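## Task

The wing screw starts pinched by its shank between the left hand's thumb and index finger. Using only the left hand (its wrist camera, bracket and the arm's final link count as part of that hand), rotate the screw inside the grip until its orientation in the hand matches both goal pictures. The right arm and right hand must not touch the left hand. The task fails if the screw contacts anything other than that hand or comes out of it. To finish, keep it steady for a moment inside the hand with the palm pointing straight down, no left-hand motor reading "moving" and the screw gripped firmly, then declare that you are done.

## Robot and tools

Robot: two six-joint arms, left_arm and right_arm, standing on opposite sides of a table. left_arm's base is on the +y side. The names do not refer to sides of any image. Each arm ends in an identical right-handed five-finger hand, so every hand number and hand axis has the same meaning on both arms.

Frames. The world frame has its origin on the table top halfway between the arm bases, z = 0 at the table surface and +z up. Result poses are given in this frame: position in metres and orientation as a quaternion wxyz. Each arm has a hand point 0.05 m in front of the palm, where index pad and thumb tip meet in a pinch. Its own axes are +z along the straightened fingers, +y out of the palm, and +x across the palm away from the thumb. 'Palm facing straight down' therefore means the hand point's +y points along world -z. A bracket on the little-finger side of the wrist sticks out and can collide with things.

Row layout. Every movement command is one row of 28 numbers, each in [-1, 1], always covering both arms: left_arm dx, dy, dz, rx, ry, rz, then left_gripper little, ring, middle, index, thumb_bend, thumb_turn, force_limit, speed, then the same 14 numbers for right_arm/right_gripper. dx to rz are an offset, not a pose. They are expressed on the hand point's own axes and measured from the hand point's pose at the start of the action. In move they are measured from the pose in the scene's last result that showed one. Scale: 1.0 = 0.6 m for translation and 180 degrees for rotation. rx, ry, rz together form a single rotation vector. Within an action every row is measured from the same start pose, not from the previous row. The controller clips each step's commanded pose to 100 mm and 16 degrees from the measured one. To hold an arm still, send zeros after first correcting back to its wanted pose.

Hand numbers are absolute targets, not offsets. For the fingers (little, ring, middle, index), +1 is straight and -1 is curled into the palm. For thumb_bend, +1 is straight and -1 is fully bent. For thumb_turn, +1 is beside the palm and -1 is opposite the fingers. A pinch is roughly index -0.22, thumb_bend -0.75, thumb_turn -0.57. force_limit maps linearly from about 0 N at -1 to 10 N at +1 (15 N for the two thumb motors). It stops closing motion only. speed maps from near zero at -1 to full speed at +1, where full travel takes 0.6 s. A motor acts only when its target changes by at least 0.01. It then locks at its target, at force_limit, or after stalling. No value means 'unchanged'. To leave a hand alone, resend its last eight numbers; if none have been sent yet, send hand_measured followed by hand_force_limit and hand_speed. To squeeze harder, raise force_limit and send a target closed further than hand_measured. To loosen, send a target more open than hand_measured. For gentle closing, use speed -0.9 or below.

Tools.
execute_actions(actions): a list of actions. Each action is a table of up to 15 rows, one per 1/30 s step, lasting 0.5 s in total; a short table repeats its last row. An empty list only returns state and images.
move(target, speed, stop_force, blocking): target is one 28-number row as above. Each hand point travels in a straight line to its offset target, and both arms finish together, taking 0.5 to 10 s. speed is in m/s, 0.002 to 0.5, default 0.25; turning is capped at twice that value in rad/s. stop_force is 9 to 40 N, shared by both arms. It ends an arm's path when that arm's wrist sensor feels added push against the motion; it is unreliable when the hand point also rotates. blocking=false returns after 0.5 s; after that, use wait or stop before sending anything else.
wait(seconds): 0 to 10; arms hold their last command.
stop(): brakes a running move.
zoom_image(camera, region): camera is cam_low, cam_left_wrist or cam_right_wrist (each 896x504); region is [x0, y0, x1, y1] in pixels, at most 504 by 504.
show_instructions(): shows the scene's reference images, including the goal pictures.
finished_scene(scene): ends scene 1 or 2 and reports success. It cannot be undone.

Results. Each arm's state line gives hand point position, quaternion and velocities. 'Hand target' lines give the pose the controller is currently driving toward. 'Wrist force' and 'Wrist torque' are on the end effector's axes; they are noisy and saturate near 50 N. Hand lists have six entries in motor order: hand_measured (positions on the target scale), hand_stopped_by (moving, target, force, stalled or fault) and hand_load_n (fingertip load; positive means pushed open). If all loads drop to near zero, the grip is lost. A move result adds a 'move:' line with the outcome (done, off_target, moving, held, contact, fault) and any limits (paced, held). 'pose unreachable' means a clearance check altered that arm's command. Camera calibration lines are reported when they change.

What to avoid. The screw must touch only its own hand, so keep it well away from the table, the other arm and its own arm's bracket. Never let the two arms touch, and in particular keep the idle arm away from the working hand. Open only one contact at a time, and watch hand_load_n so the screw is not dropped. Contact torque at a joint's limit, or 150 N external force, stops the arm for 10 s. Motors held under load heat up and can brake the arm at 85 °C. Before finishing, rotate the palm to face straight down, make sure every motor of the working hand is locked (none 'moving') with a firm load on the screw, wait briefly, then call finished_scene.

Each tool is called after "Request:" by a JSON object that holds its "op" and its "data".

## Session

Request:
{"op": "show_instructions", "data": {}}

Request:
{"op": "execute_actions", "data": {"actions": []}}

Reference images for this scene: goal picture from the wrist camera place, goal picture looking into the palm, FIVE-FINGER HAND page 1.

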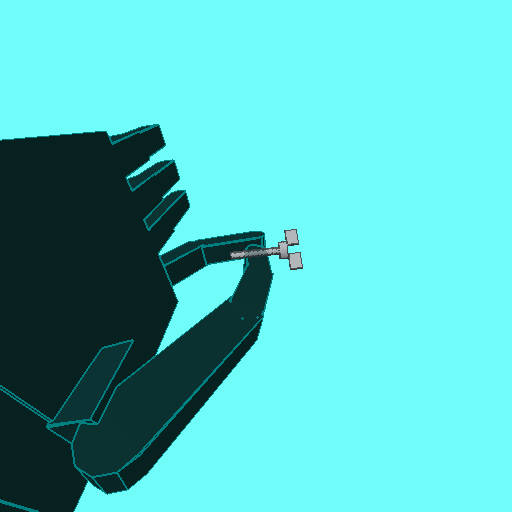

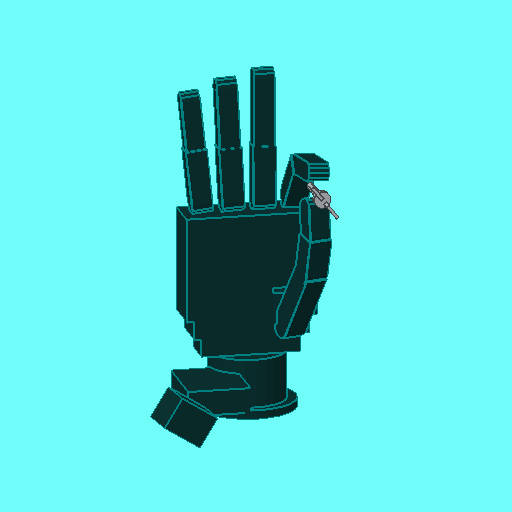

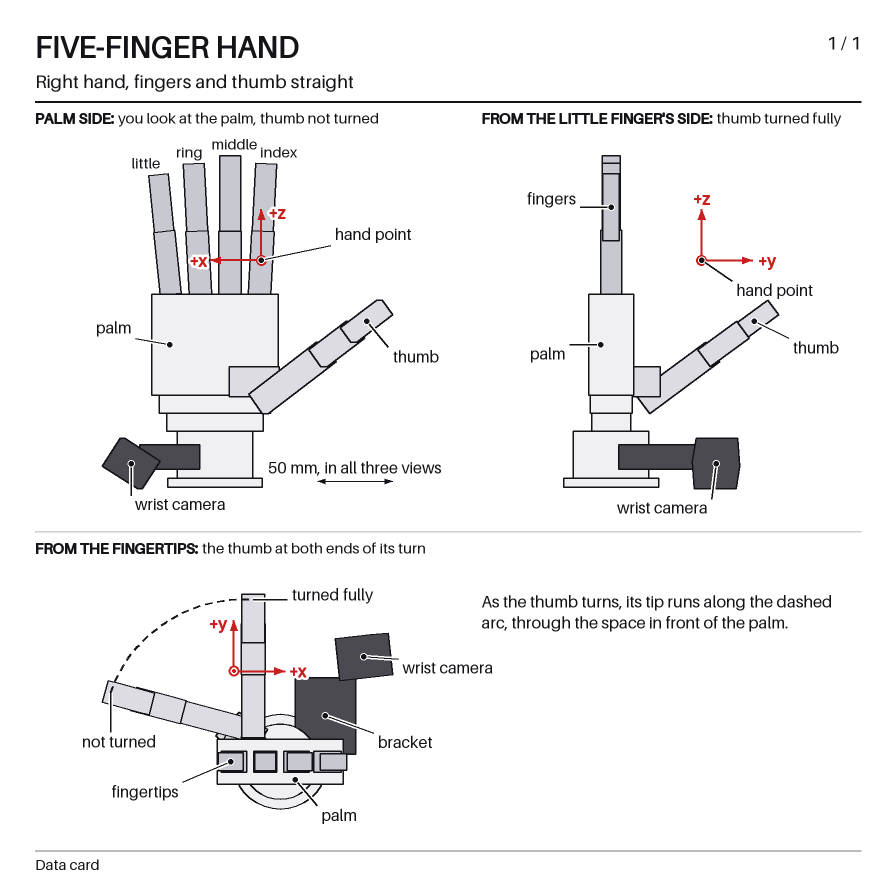

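Scene clock: 0.00 s.
left_arm: end_effector_position=(+0.5203, +0.0157, +0.2732) hand_measured=(+1.000, +1.000, +1.000, -0.158, -0.750, -0.550) hand_load_n=(+0.0, +0.0, +0.0, +5.5, +0.5, +0.0) hand_stopped_by=(target, target, target, target, target, target) hand_force_limit=0.00 hand_speed=-0.80 end_effector_quat_wxyz=(+0.331, -0.362, +0.616, -0.617) end_effector_velocity=(-0.000, +0.000, +0.000) end_effector_angular_velocity=(-0.002, -0.000, +0.000) | right_arm: end_effector_position=(+0.1172, -0.3103, +0.4873) hand_measured=(+1.000, +1.000, +1.000, +1.000, +1.000, +1.000) hand_load_n=(+0.0, +0.0, +0.0, +0.0, +0.0, +0.0) hand_stopped_by=(target, target, target, target, target, target) hand_force_limit=0.00 hand_speed=-0.80 end_effector_quat_wxyz=(+0.015, -0.283, +0.959, +0.001) end_effector_velocity=(-0.000, -0.000, -0.000) end_effector_angular_velocity=(-0.000, -0.000, +0.001)
Joint positions: left_arm=[ 0.351 -0.907  1.622 -3.832 -0.925 -0.054] | right_arm=[-1.215 -1.747  1.329  1.958  1.569 -1.871]
Joint velocities: left_arm=[ 0.     0.     0.001 -0.002 -0.    -0.   ] | right_arm=[ 0.    -0.     0.    -0.     0.    -0.001]
Motor temperatures (°C, as the motors report them): left_arm=[29 26 29 32 34 37] | right_arm=[32 29 30 33 35 32]
Wrist force (N, on the end effector, along its own x y z axes, offset not removed): no reading
Wrist torque (N m, same axes, about the end effector's origin, offset not removed): no reading
Hand target (left_arm): +0.520, +0.016, +0.273; +0.331, -0.362, +0.616, -0.617
Hand target (right_arm): +0.117, -0.310, +0.487; +0.015, -0.283, +0.959, +0.001
camera_calibration (this result's frames):
cam_left_wrist: T_world_to_cam=[[0.00397181, 0.024282, -0.999697, 0.268466], [-0.0612548, 0.997834, 0.0239934, 0.00653947], [0.998114, 0.061141, 0.00545059, -0.387142], [0, 0, 0, 1]] pos_world=[0.385746, 0.010626, 0.270338]
cam_right_wrist: T_world_to_cam=[[-0.447862, 0.893038, -0.0436202, 0.351206], [0.741795, 0.398364, 0.539487, -0.221643], [0.499159, 0.209258, -0.840863, 0.547395], [0, 0, 0, 1]] pos_world=[0.0484686, -0.339893, 0.595177]

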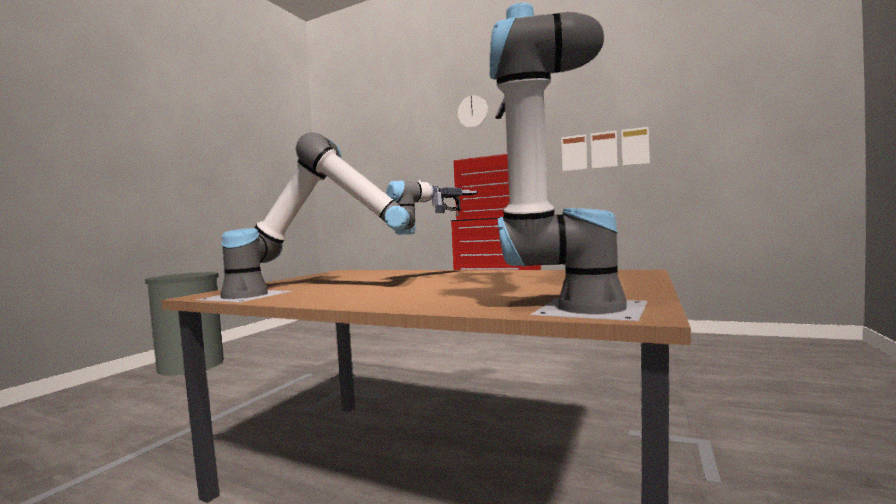

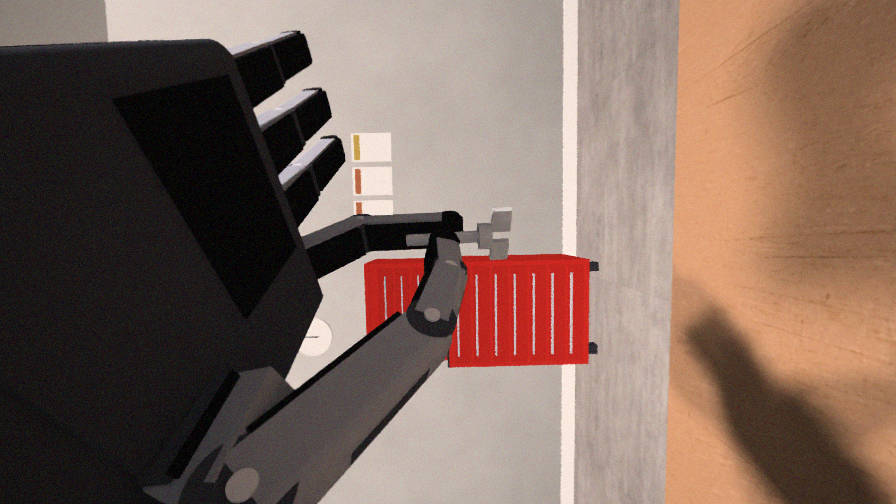

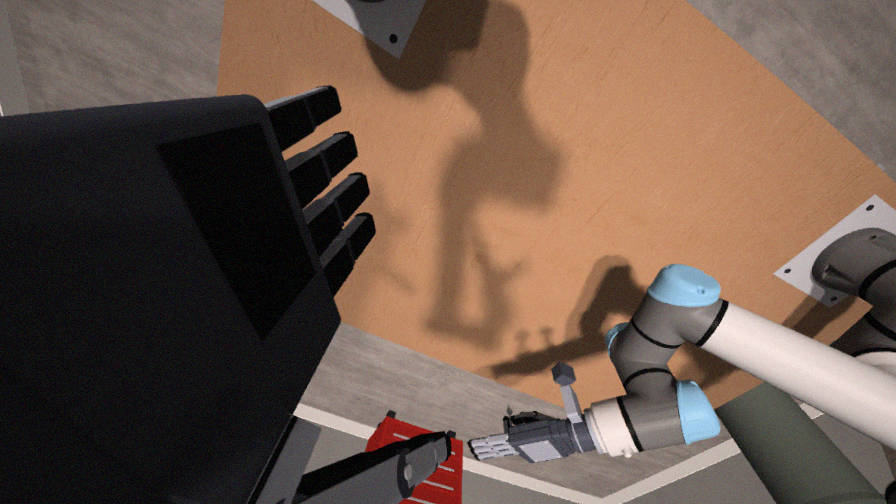

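Request:
{"op": "execute_actions", "data": {"actions": [[[0,0,0,0.0067,0,0.0124,1,1,1,-0.158,-0.75,-0.61,0.5,-0.9,0,0,0,0,0,0,1,1,1,1,1,1,0,-0.8]],[[0,0,0,0,0,0,1,1,1,-0.158,-0.75,-0.61,0.5,-0.9,0,0,0,0,0,0,1,1,1,1,1,1,0,-0.8]]]}}

Request:
{"op": "zoom_image", "data": {"camera": "cam_left_wrist", "region": [380,170,580,300]}}

Scene clock: 2.30 s.
left_arm: end_effector_position=(+0.5203, +0.0157, +0.2731) hand_measured=(+1.000, +1.000, +1.000, -0.156, -0.750, -0.610) hand_load_n=(+0.0, +0.0, +0.0, +5.0, +0.0, +0.0) hand_stopped_by=(target, target, target, target, target, target) hand_force_limit=0.50 hand_speed=-0.90 end_effector_quat_wxyz=(+0.346, -0.347, +0.616, -0.617) end_effector_velocity=(+0.000, -0.000, +0.000) end_effector_angular_velocity=(-0.000, +0.001, +0.000) | right_arm: end_effector_position=(+0.1172, -0.3103, +0.4873) hand_measured=(+1.000, +1.000, +1.000, +1.000, +1.000, +1.000) hand_load_n=(+0.0, +0.0, +0.0, +0.0, +0.0, +0.0) hand_stopped_by=(target, target, target, target, target, target) hand_force_limit=0.00 hand_speed=-0.80 end_effector_quat_wxyz=(+0.015, -0.283, +0.959, +0.001) end_effector_velocity=(+0.000, -0.000, -0.000) end_effector_angular_velocity=(-0.001, -0.001, -0.000)
Joint positions: left_arm=[ 0.346 -0.893  1.617 -3.867 -0.92  -0.001] | right_arm=[-1.215 -1.747  1.329  1.958  1.569 -1.871]
Joint velocities: left_arm=[ 0.    -0.    -0.001  0.001  0.    -0.001] | right_arm=[-0.     0.    -0.    -0.     0.001  0.   ]
Motor temperatures (°C, as the motors report them): left_arm=[29 26 29 32 34 37] | right_arm=[32 29 30 33 35 32]
Wrist force (N, on the end effector, along its own x y z axes, offset not removed): left_arm=[3.2 1.6 -0.4] | right_arm=[-2.0 -0.2 0.5]
Wrist torque (N m, same axes, about the end effector's origin, offset not removed): left_arm=[0.35 -0.48 0.34] | right_arm=[0.15 0.35 -0.10]
Hand target (left_arm): +0.520, +0.016, +0.273; +0.346, -0.347, +0.616, -0.617
Hand target (right_arm): +0.117, -0.310, +0.487; +0.015, -0.283, +0.959, +0.001
Off the commanded pose (left_arm): 0.000 m, 0 deg.
Off the commanded pose (right_arm): 0.000 m, 0 deg.
camera_calibration (this result's frames):
cam_left_wrist: T_world_to_cam=[[0.0413748, 0.0462596, -0.998072, 0.248184], [-0.0626093, 0.997085, 0.0436183, 0.00192512], [0.99718, 0.0606839, 0.0441505, -0.397209], [0, 0, 0, 1]] pos_world=[0.385941, 0.0107038, 0.265158]
cam_right_wrist: T_world_to_cam=[[-0.447862, 0.893038, -0.04362, 0.351206], [0.741795, 0.398364, 0.539487, -0.221644], [0.499159, 0.209259, -0.840863, 0.547395], [0, 0, 0, 1]] pos_world=[0.0484687, -0.339892, 0.595177]

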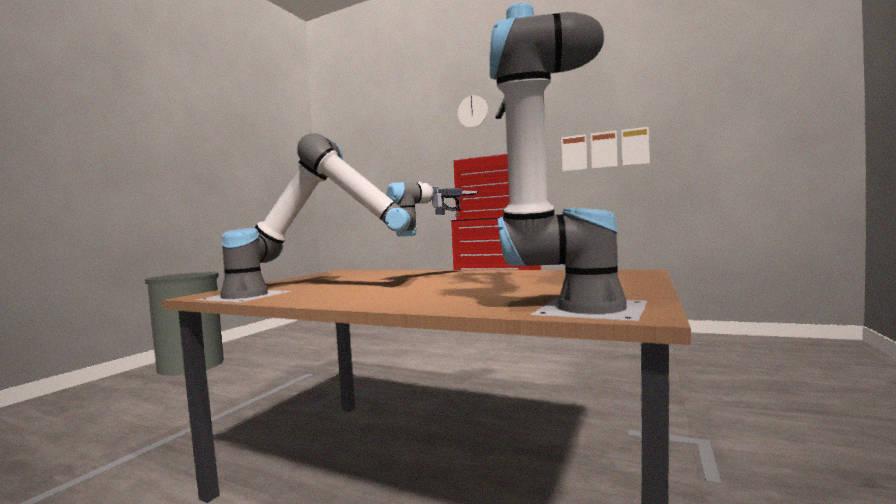

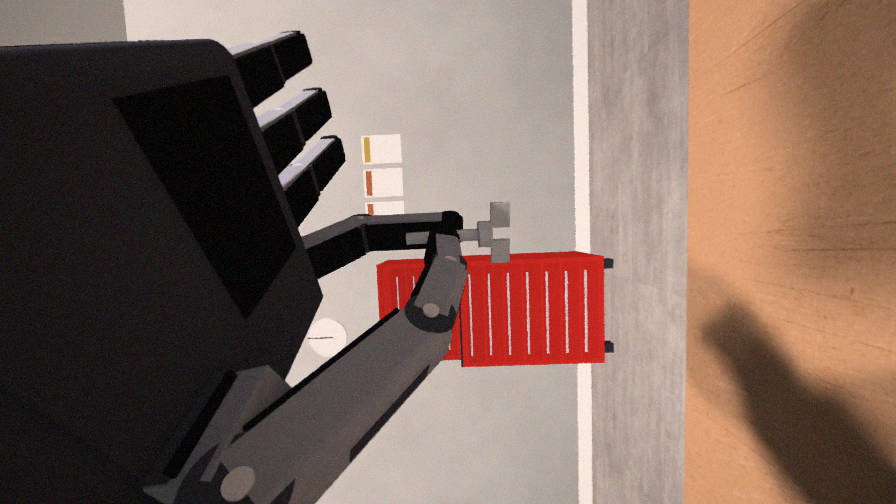

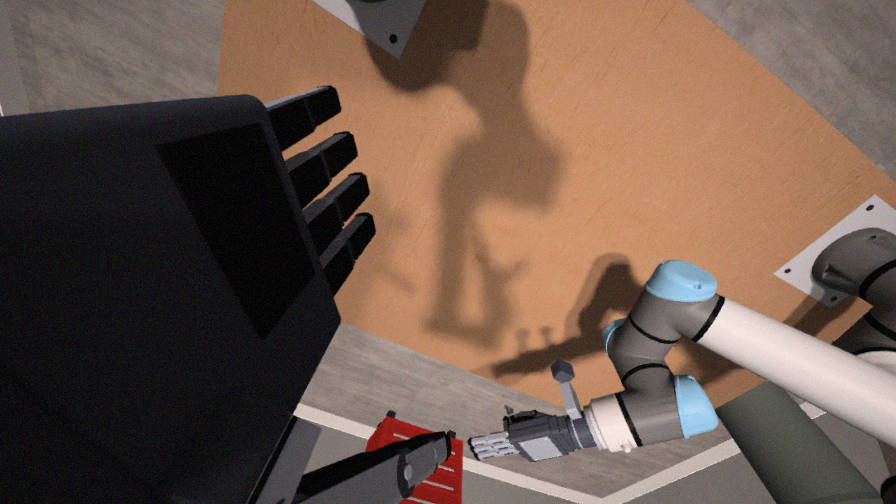

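Region (380, 170, 580, 300) of cam_left_wrist's 896x504 image, scaled by 2.520, with more detail than that image has; it fills the top 328 rows of this view, and the rest is white.

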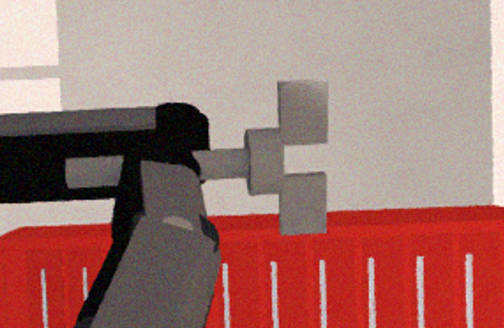

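Request:
{"op": "execute_actions", "data": {"actions": [[[0,0,0,0,0,0,1,1,1,-0.158,-0.75,-0.68,0.5,-0.9,0,0,0,0,0,0,1,1,1,1,1,1,0,-0.8]],[[0,0,0,0,0,0,1,1,1,-0.158,-0.75,-0.68,0.5,-0.9,0,0,0,0,0,0,1,1,1,1,1,1,0,-0.8]]]}}

Request:
{"op": "zoom_image", "data": {"camera": "cam_left_wrist", "region": [380,170,580,300]}}

Scene clock: 4.87 s.
left_arm: end_effector_position=(+0.5203, +0.0157, +0.2732) hand_measured=(+1.000, +1.000, +1.000, -0.156, -0.750, -0.680) hand_load_n=(+0.0, +0.0, +0.0, +4.5, -1.0, +0.0) hand_stopped_by=(target, target, target, target, target, target) hand_force_limit=0.50 hand_speed=-0.90 end_effector_quat_wxyz=(+0.346, -0.347, +0.616, -0.617) end_effector_velocity=(+0.000, -0.000, +0.000) end_effector_angular_velocity=(-0.000, -0.000, +0.000) | right_arm: end_effector_position=(+0.1172, -0.3103, +0.4873) hand_measured=(+1.000, +1.000, +1.000, +1.000, +1.000, +1.000) hand_load_n=(+0.0, +0.0, +0.0, +0.0, +0.0, +0.0) hand_stopped_by=(target, target, target, target, target, target) hand_force_limit=0.00 hand_speed=-0.80 end_effector_quat_wxyz=(+0.015, -0.283, +0.959, +0.001) end_effector_velocity=(+0.000, -0.000, -0.000) end_effector_angular_velocity=(-0.001, -0.000, -0.001)
Joint positions: left_arm=[ 0.346 -0.893  1.617 -3.867 -0.92  -0.001] | right_arm=[-1.215 -1.747  1.329  1.958  1.569 -1.871]
Joint velocities: left_arm=[-0. -0. -0. -0.  0.  0.] | right_arm=[ 0.    -0.    -0.    -0.     0.001  0.001]
Motor temperatures (°C, as the motors report them): left_arm=[29 26 29 32 34 37] | right_arm=[32 29 30 33 35 32]
Wrist force (N, on the end effector, along its own x y z axes, offset not removed): left_arm=[2.3 5.5 0.6] | right_arm=[-1.7 0.4 0.6]
Wrist torque (N m, same axes, about the end effector's origin, offset not removed): left_arm=[0.91 -0.28 0.40] | right_arm=[0.18 0.26 -0.03]
Hand target (left_arm): +0.520, +0.016, +0.273; +0.346, -0.347, +0.616, -0.617
Hand target (right_arm): +0.117, -0.310, +0.487; +0.015, -0.283, +0.959, +0.001
Off the commanded pose (left_arm): 0.000 m, 0 deg.
Off the commanded pose (right_arm): 0.000 m, 0 deg.
camera_calibration (this result's frames):
cam_left_wrist: T_world_to_cam=[[0.0413618, 0.0462123, -0.998075, 0.248252], [-0.0626277, 0.997085, 0.0435711, 0.00191532], [0.99718, 0.060705, 0.0441354, -0.397211], [0, 0, 0, 1]] pos_world=[0.385943, 0.0107307, 0.265222]
cam_right_wrist: T_world_to_cam=[[-0.447862, 0.893038, -0.04362, 0.351206], [0.741795, 0.398364, 0.539487, -0.221643], [0.499159, 0.209259, -0.840863, 0.547395], [0, 0, 0, 1]] pos_world=[0.0484687, -0.339892, 0.595177]

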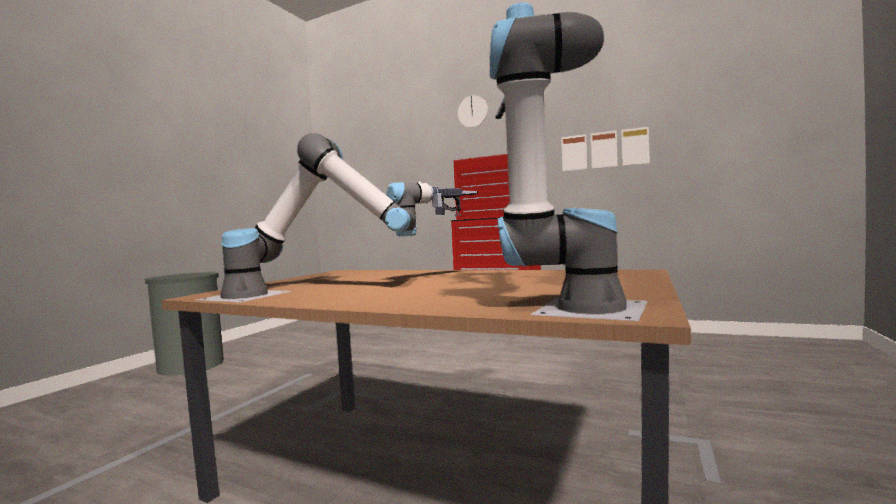

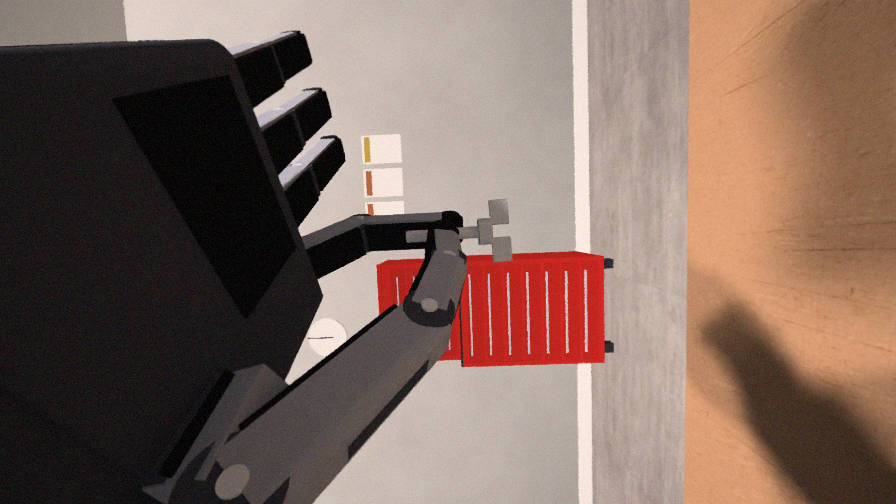

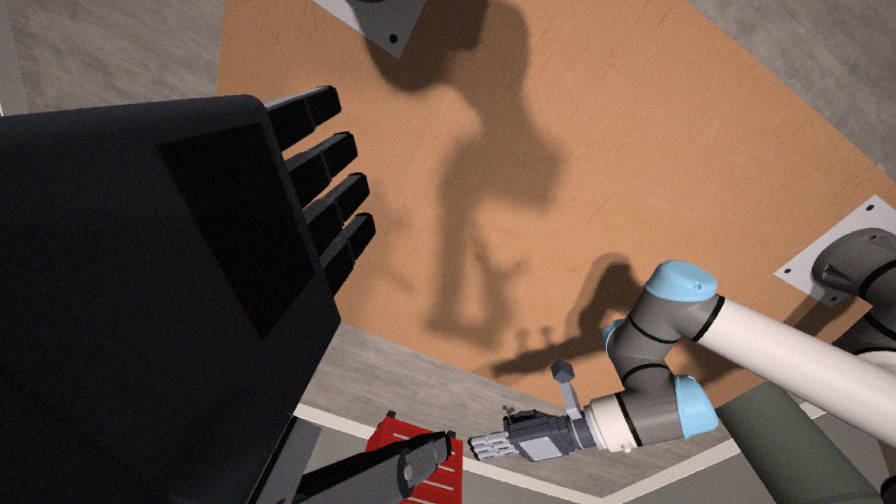

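Region (380, 170, 580, 300) of cam_left_wrist's 896x504 image, scaled by 2.520, with more detail than that image has; it fills the top 328 rows of this view, and the rest is white.

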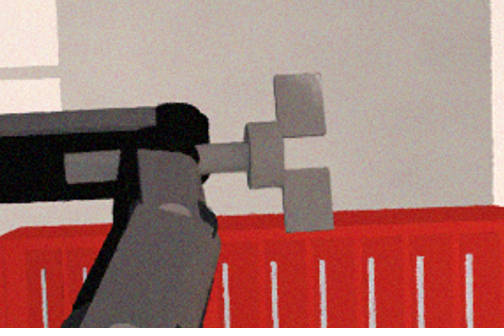

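Request:
{"op": "execute_actions", "data": {"actions": [[[0,0,0,0,0,0,1,1,1,-0.158,-0.75,-0.715,0.3,-0.92,0,0,0,0,0,0,1,1,1,1,1,1,0,-0.8]],[[0,0,0,0,0,0,1,1,1,-0.19,-0.75,-0.715,0.3,-0.92,0,0,0,0,0,0,1,1,1,1,1,1,0,-0.8]],[[0,0,0,0,0,0,1,1,1,-0.19,-0.75,-0.715,0.3,-0.92,0,0,0,0,0,0,1,1,1,1,1,1,0,-0.8]]]}}

Request:
{"op": "zoom_image", "data": {"camera": "cam_left_wrist", "region": [380,170,580,300]}}

Scene clock: 8.07 s.
left_arm: end_effector_position=(+0.5203, +0.0157, +0.2732) hand_measured=(+1.000, +1.000, +1.000, -0.164, -0.750, -0.714) hand_load_n=(+0.0, +0.0, +0.0, +6.5, -1.0, +0.0) hand_stopped_by=(target, target, target, force, target, target) hand_force_limit=0.30 hand_speed=-0.92 end_effector_quat_wxyz=(+0.346, -0.347, +0.616, -0.617) end_effector_velocity=(-0.000, +0.000, -0.000) end_effector_angular_velocity=(+0.001, -0.000, +0.000) | right_arm: end_effector_position=(+0.1172, -0.3103, +0.4873) hand_measured=(+1.000, +1.000, +1.000, +1.000, +1.000, +1.000) hand_load_n=(+0.0, +0.0, +0.0, +0.0, +0.0, +0.0) hand_stopped_by=(target, target, target, target, target, target) hand_force_limit=0.00 hand_speed=-0.80 end_effector_quat_wxyz=(+0.015, -0.283, +0.959, +0.001) end_effector_velocity=(+0.000, -0.000, +0.000) end_effector_angular_velocity=(-0.000, -0.000, -0.001)
Joint positions: left_arm=[ 0.346 -0.893  1.617 -3.867 -0.92  -0.001] | right_arm=[-1.215 -1.747  1.329  1.958  1.569 -1.871]
Joint velocities: left_arm=[-0.     0.     0.     0.     0.     0.001] | right_arm=[ 0.     0.    -0.     0.     0.     0.001]
Motor temperatures (°C, as the motors report them): left_arm=[29 26 29 32 34 37] | right_arm=[32 29 30 33 35 32]
Wrist force (N, on the end effector, along its own x y z axes, offset not removed): left_arm=[2.8 1.6 1.5] | right_arm=[0.5 -1.3 2.2]
Wrist torque (N m, same axes, about the end effector's origin, offset not removed): left_arm=[0.24 -0.47 0.31] | right_arm=[-0.23 -0.09 0.08]
Hand target (left_arm): +0.520, +0.016, +0.273; +0.346, -0.347, +0.616, -0.617
Hand target (right_arm): +0.117, -0.310, +0.487; +0.015, -0.283, +0.959, +0.001
Off the commanded pose (left_arm): 0.000 m, 0 deg.
Off the commanded pose (right_arm): 0.000 m, 0 deg.
camera_calibration (this result's frames):
cam_left_wrist: T_world_to_cam=[[0.0413618, 0.0462123, -0.998075, 0.248252], [-0.0626275, 0.997085, 0.0435711, 0.00191533], [0.99718, 0.0607048, 0.0441354, -0.397211], [0, 0, 0, 1]] pos_world=[0.385943, 0.0107306, 0.265222]
cam_right_wrist: T_world_to_cam=[[-0.447862, 0.893038, -0.0436203, 0.351206], [0.741795, 0.398364, 0.539487, -0.221643], [0.499159, 0.209258, -0.840863, 0.547395], [0, 0, 0, 1]] pos_world=[0.0484687, -0.339893, 0.595177]

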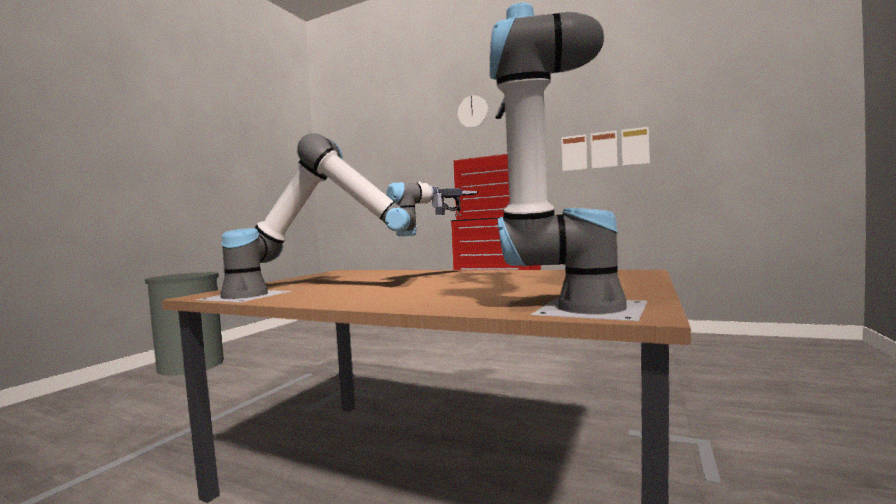

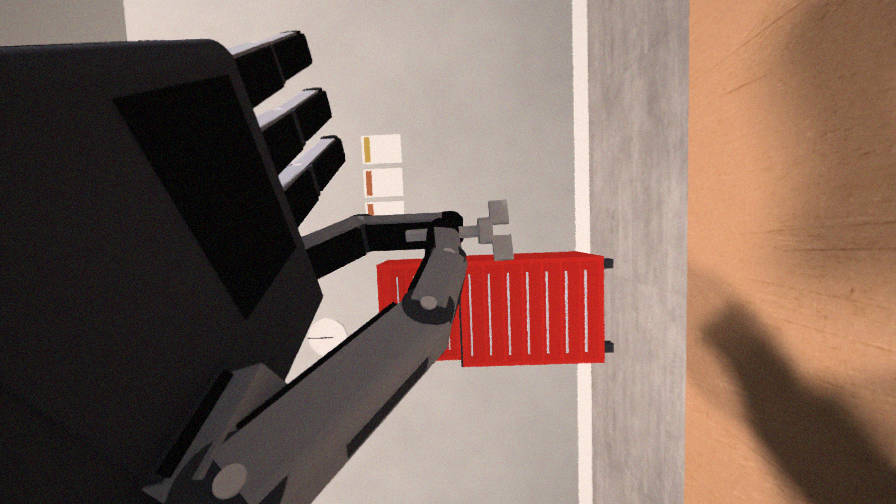

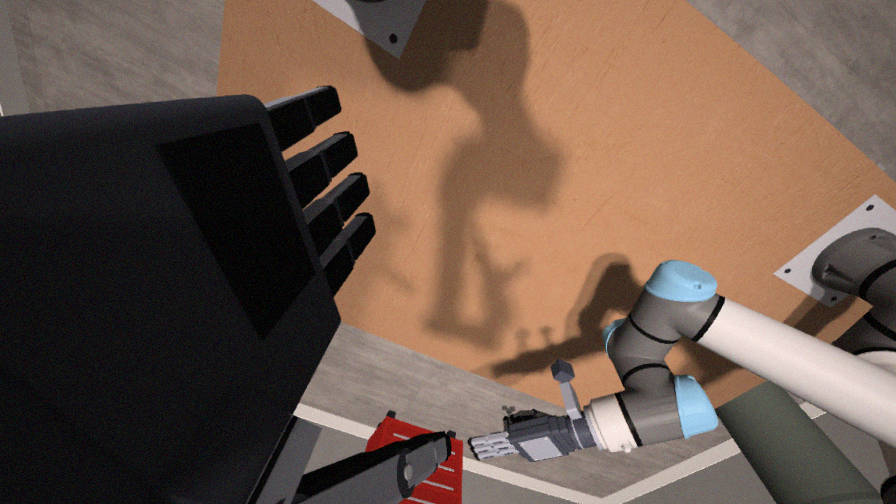

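Region (380, 170, 580, 300) of cam_left_wrist's 896x504 image, scaled by 2.520, with more detail than that image has; it fills the top 328 rows of this view, and the rest is white.

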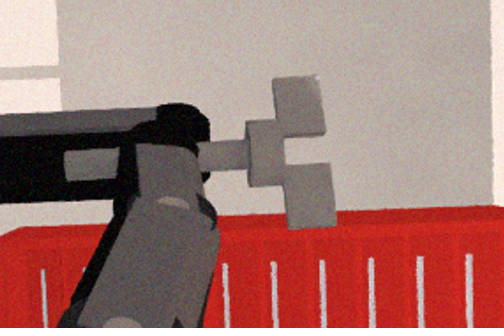

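Request:
{"op": "finished_scene", "data": {"scene": 2}}

The scene is finished: the task was done.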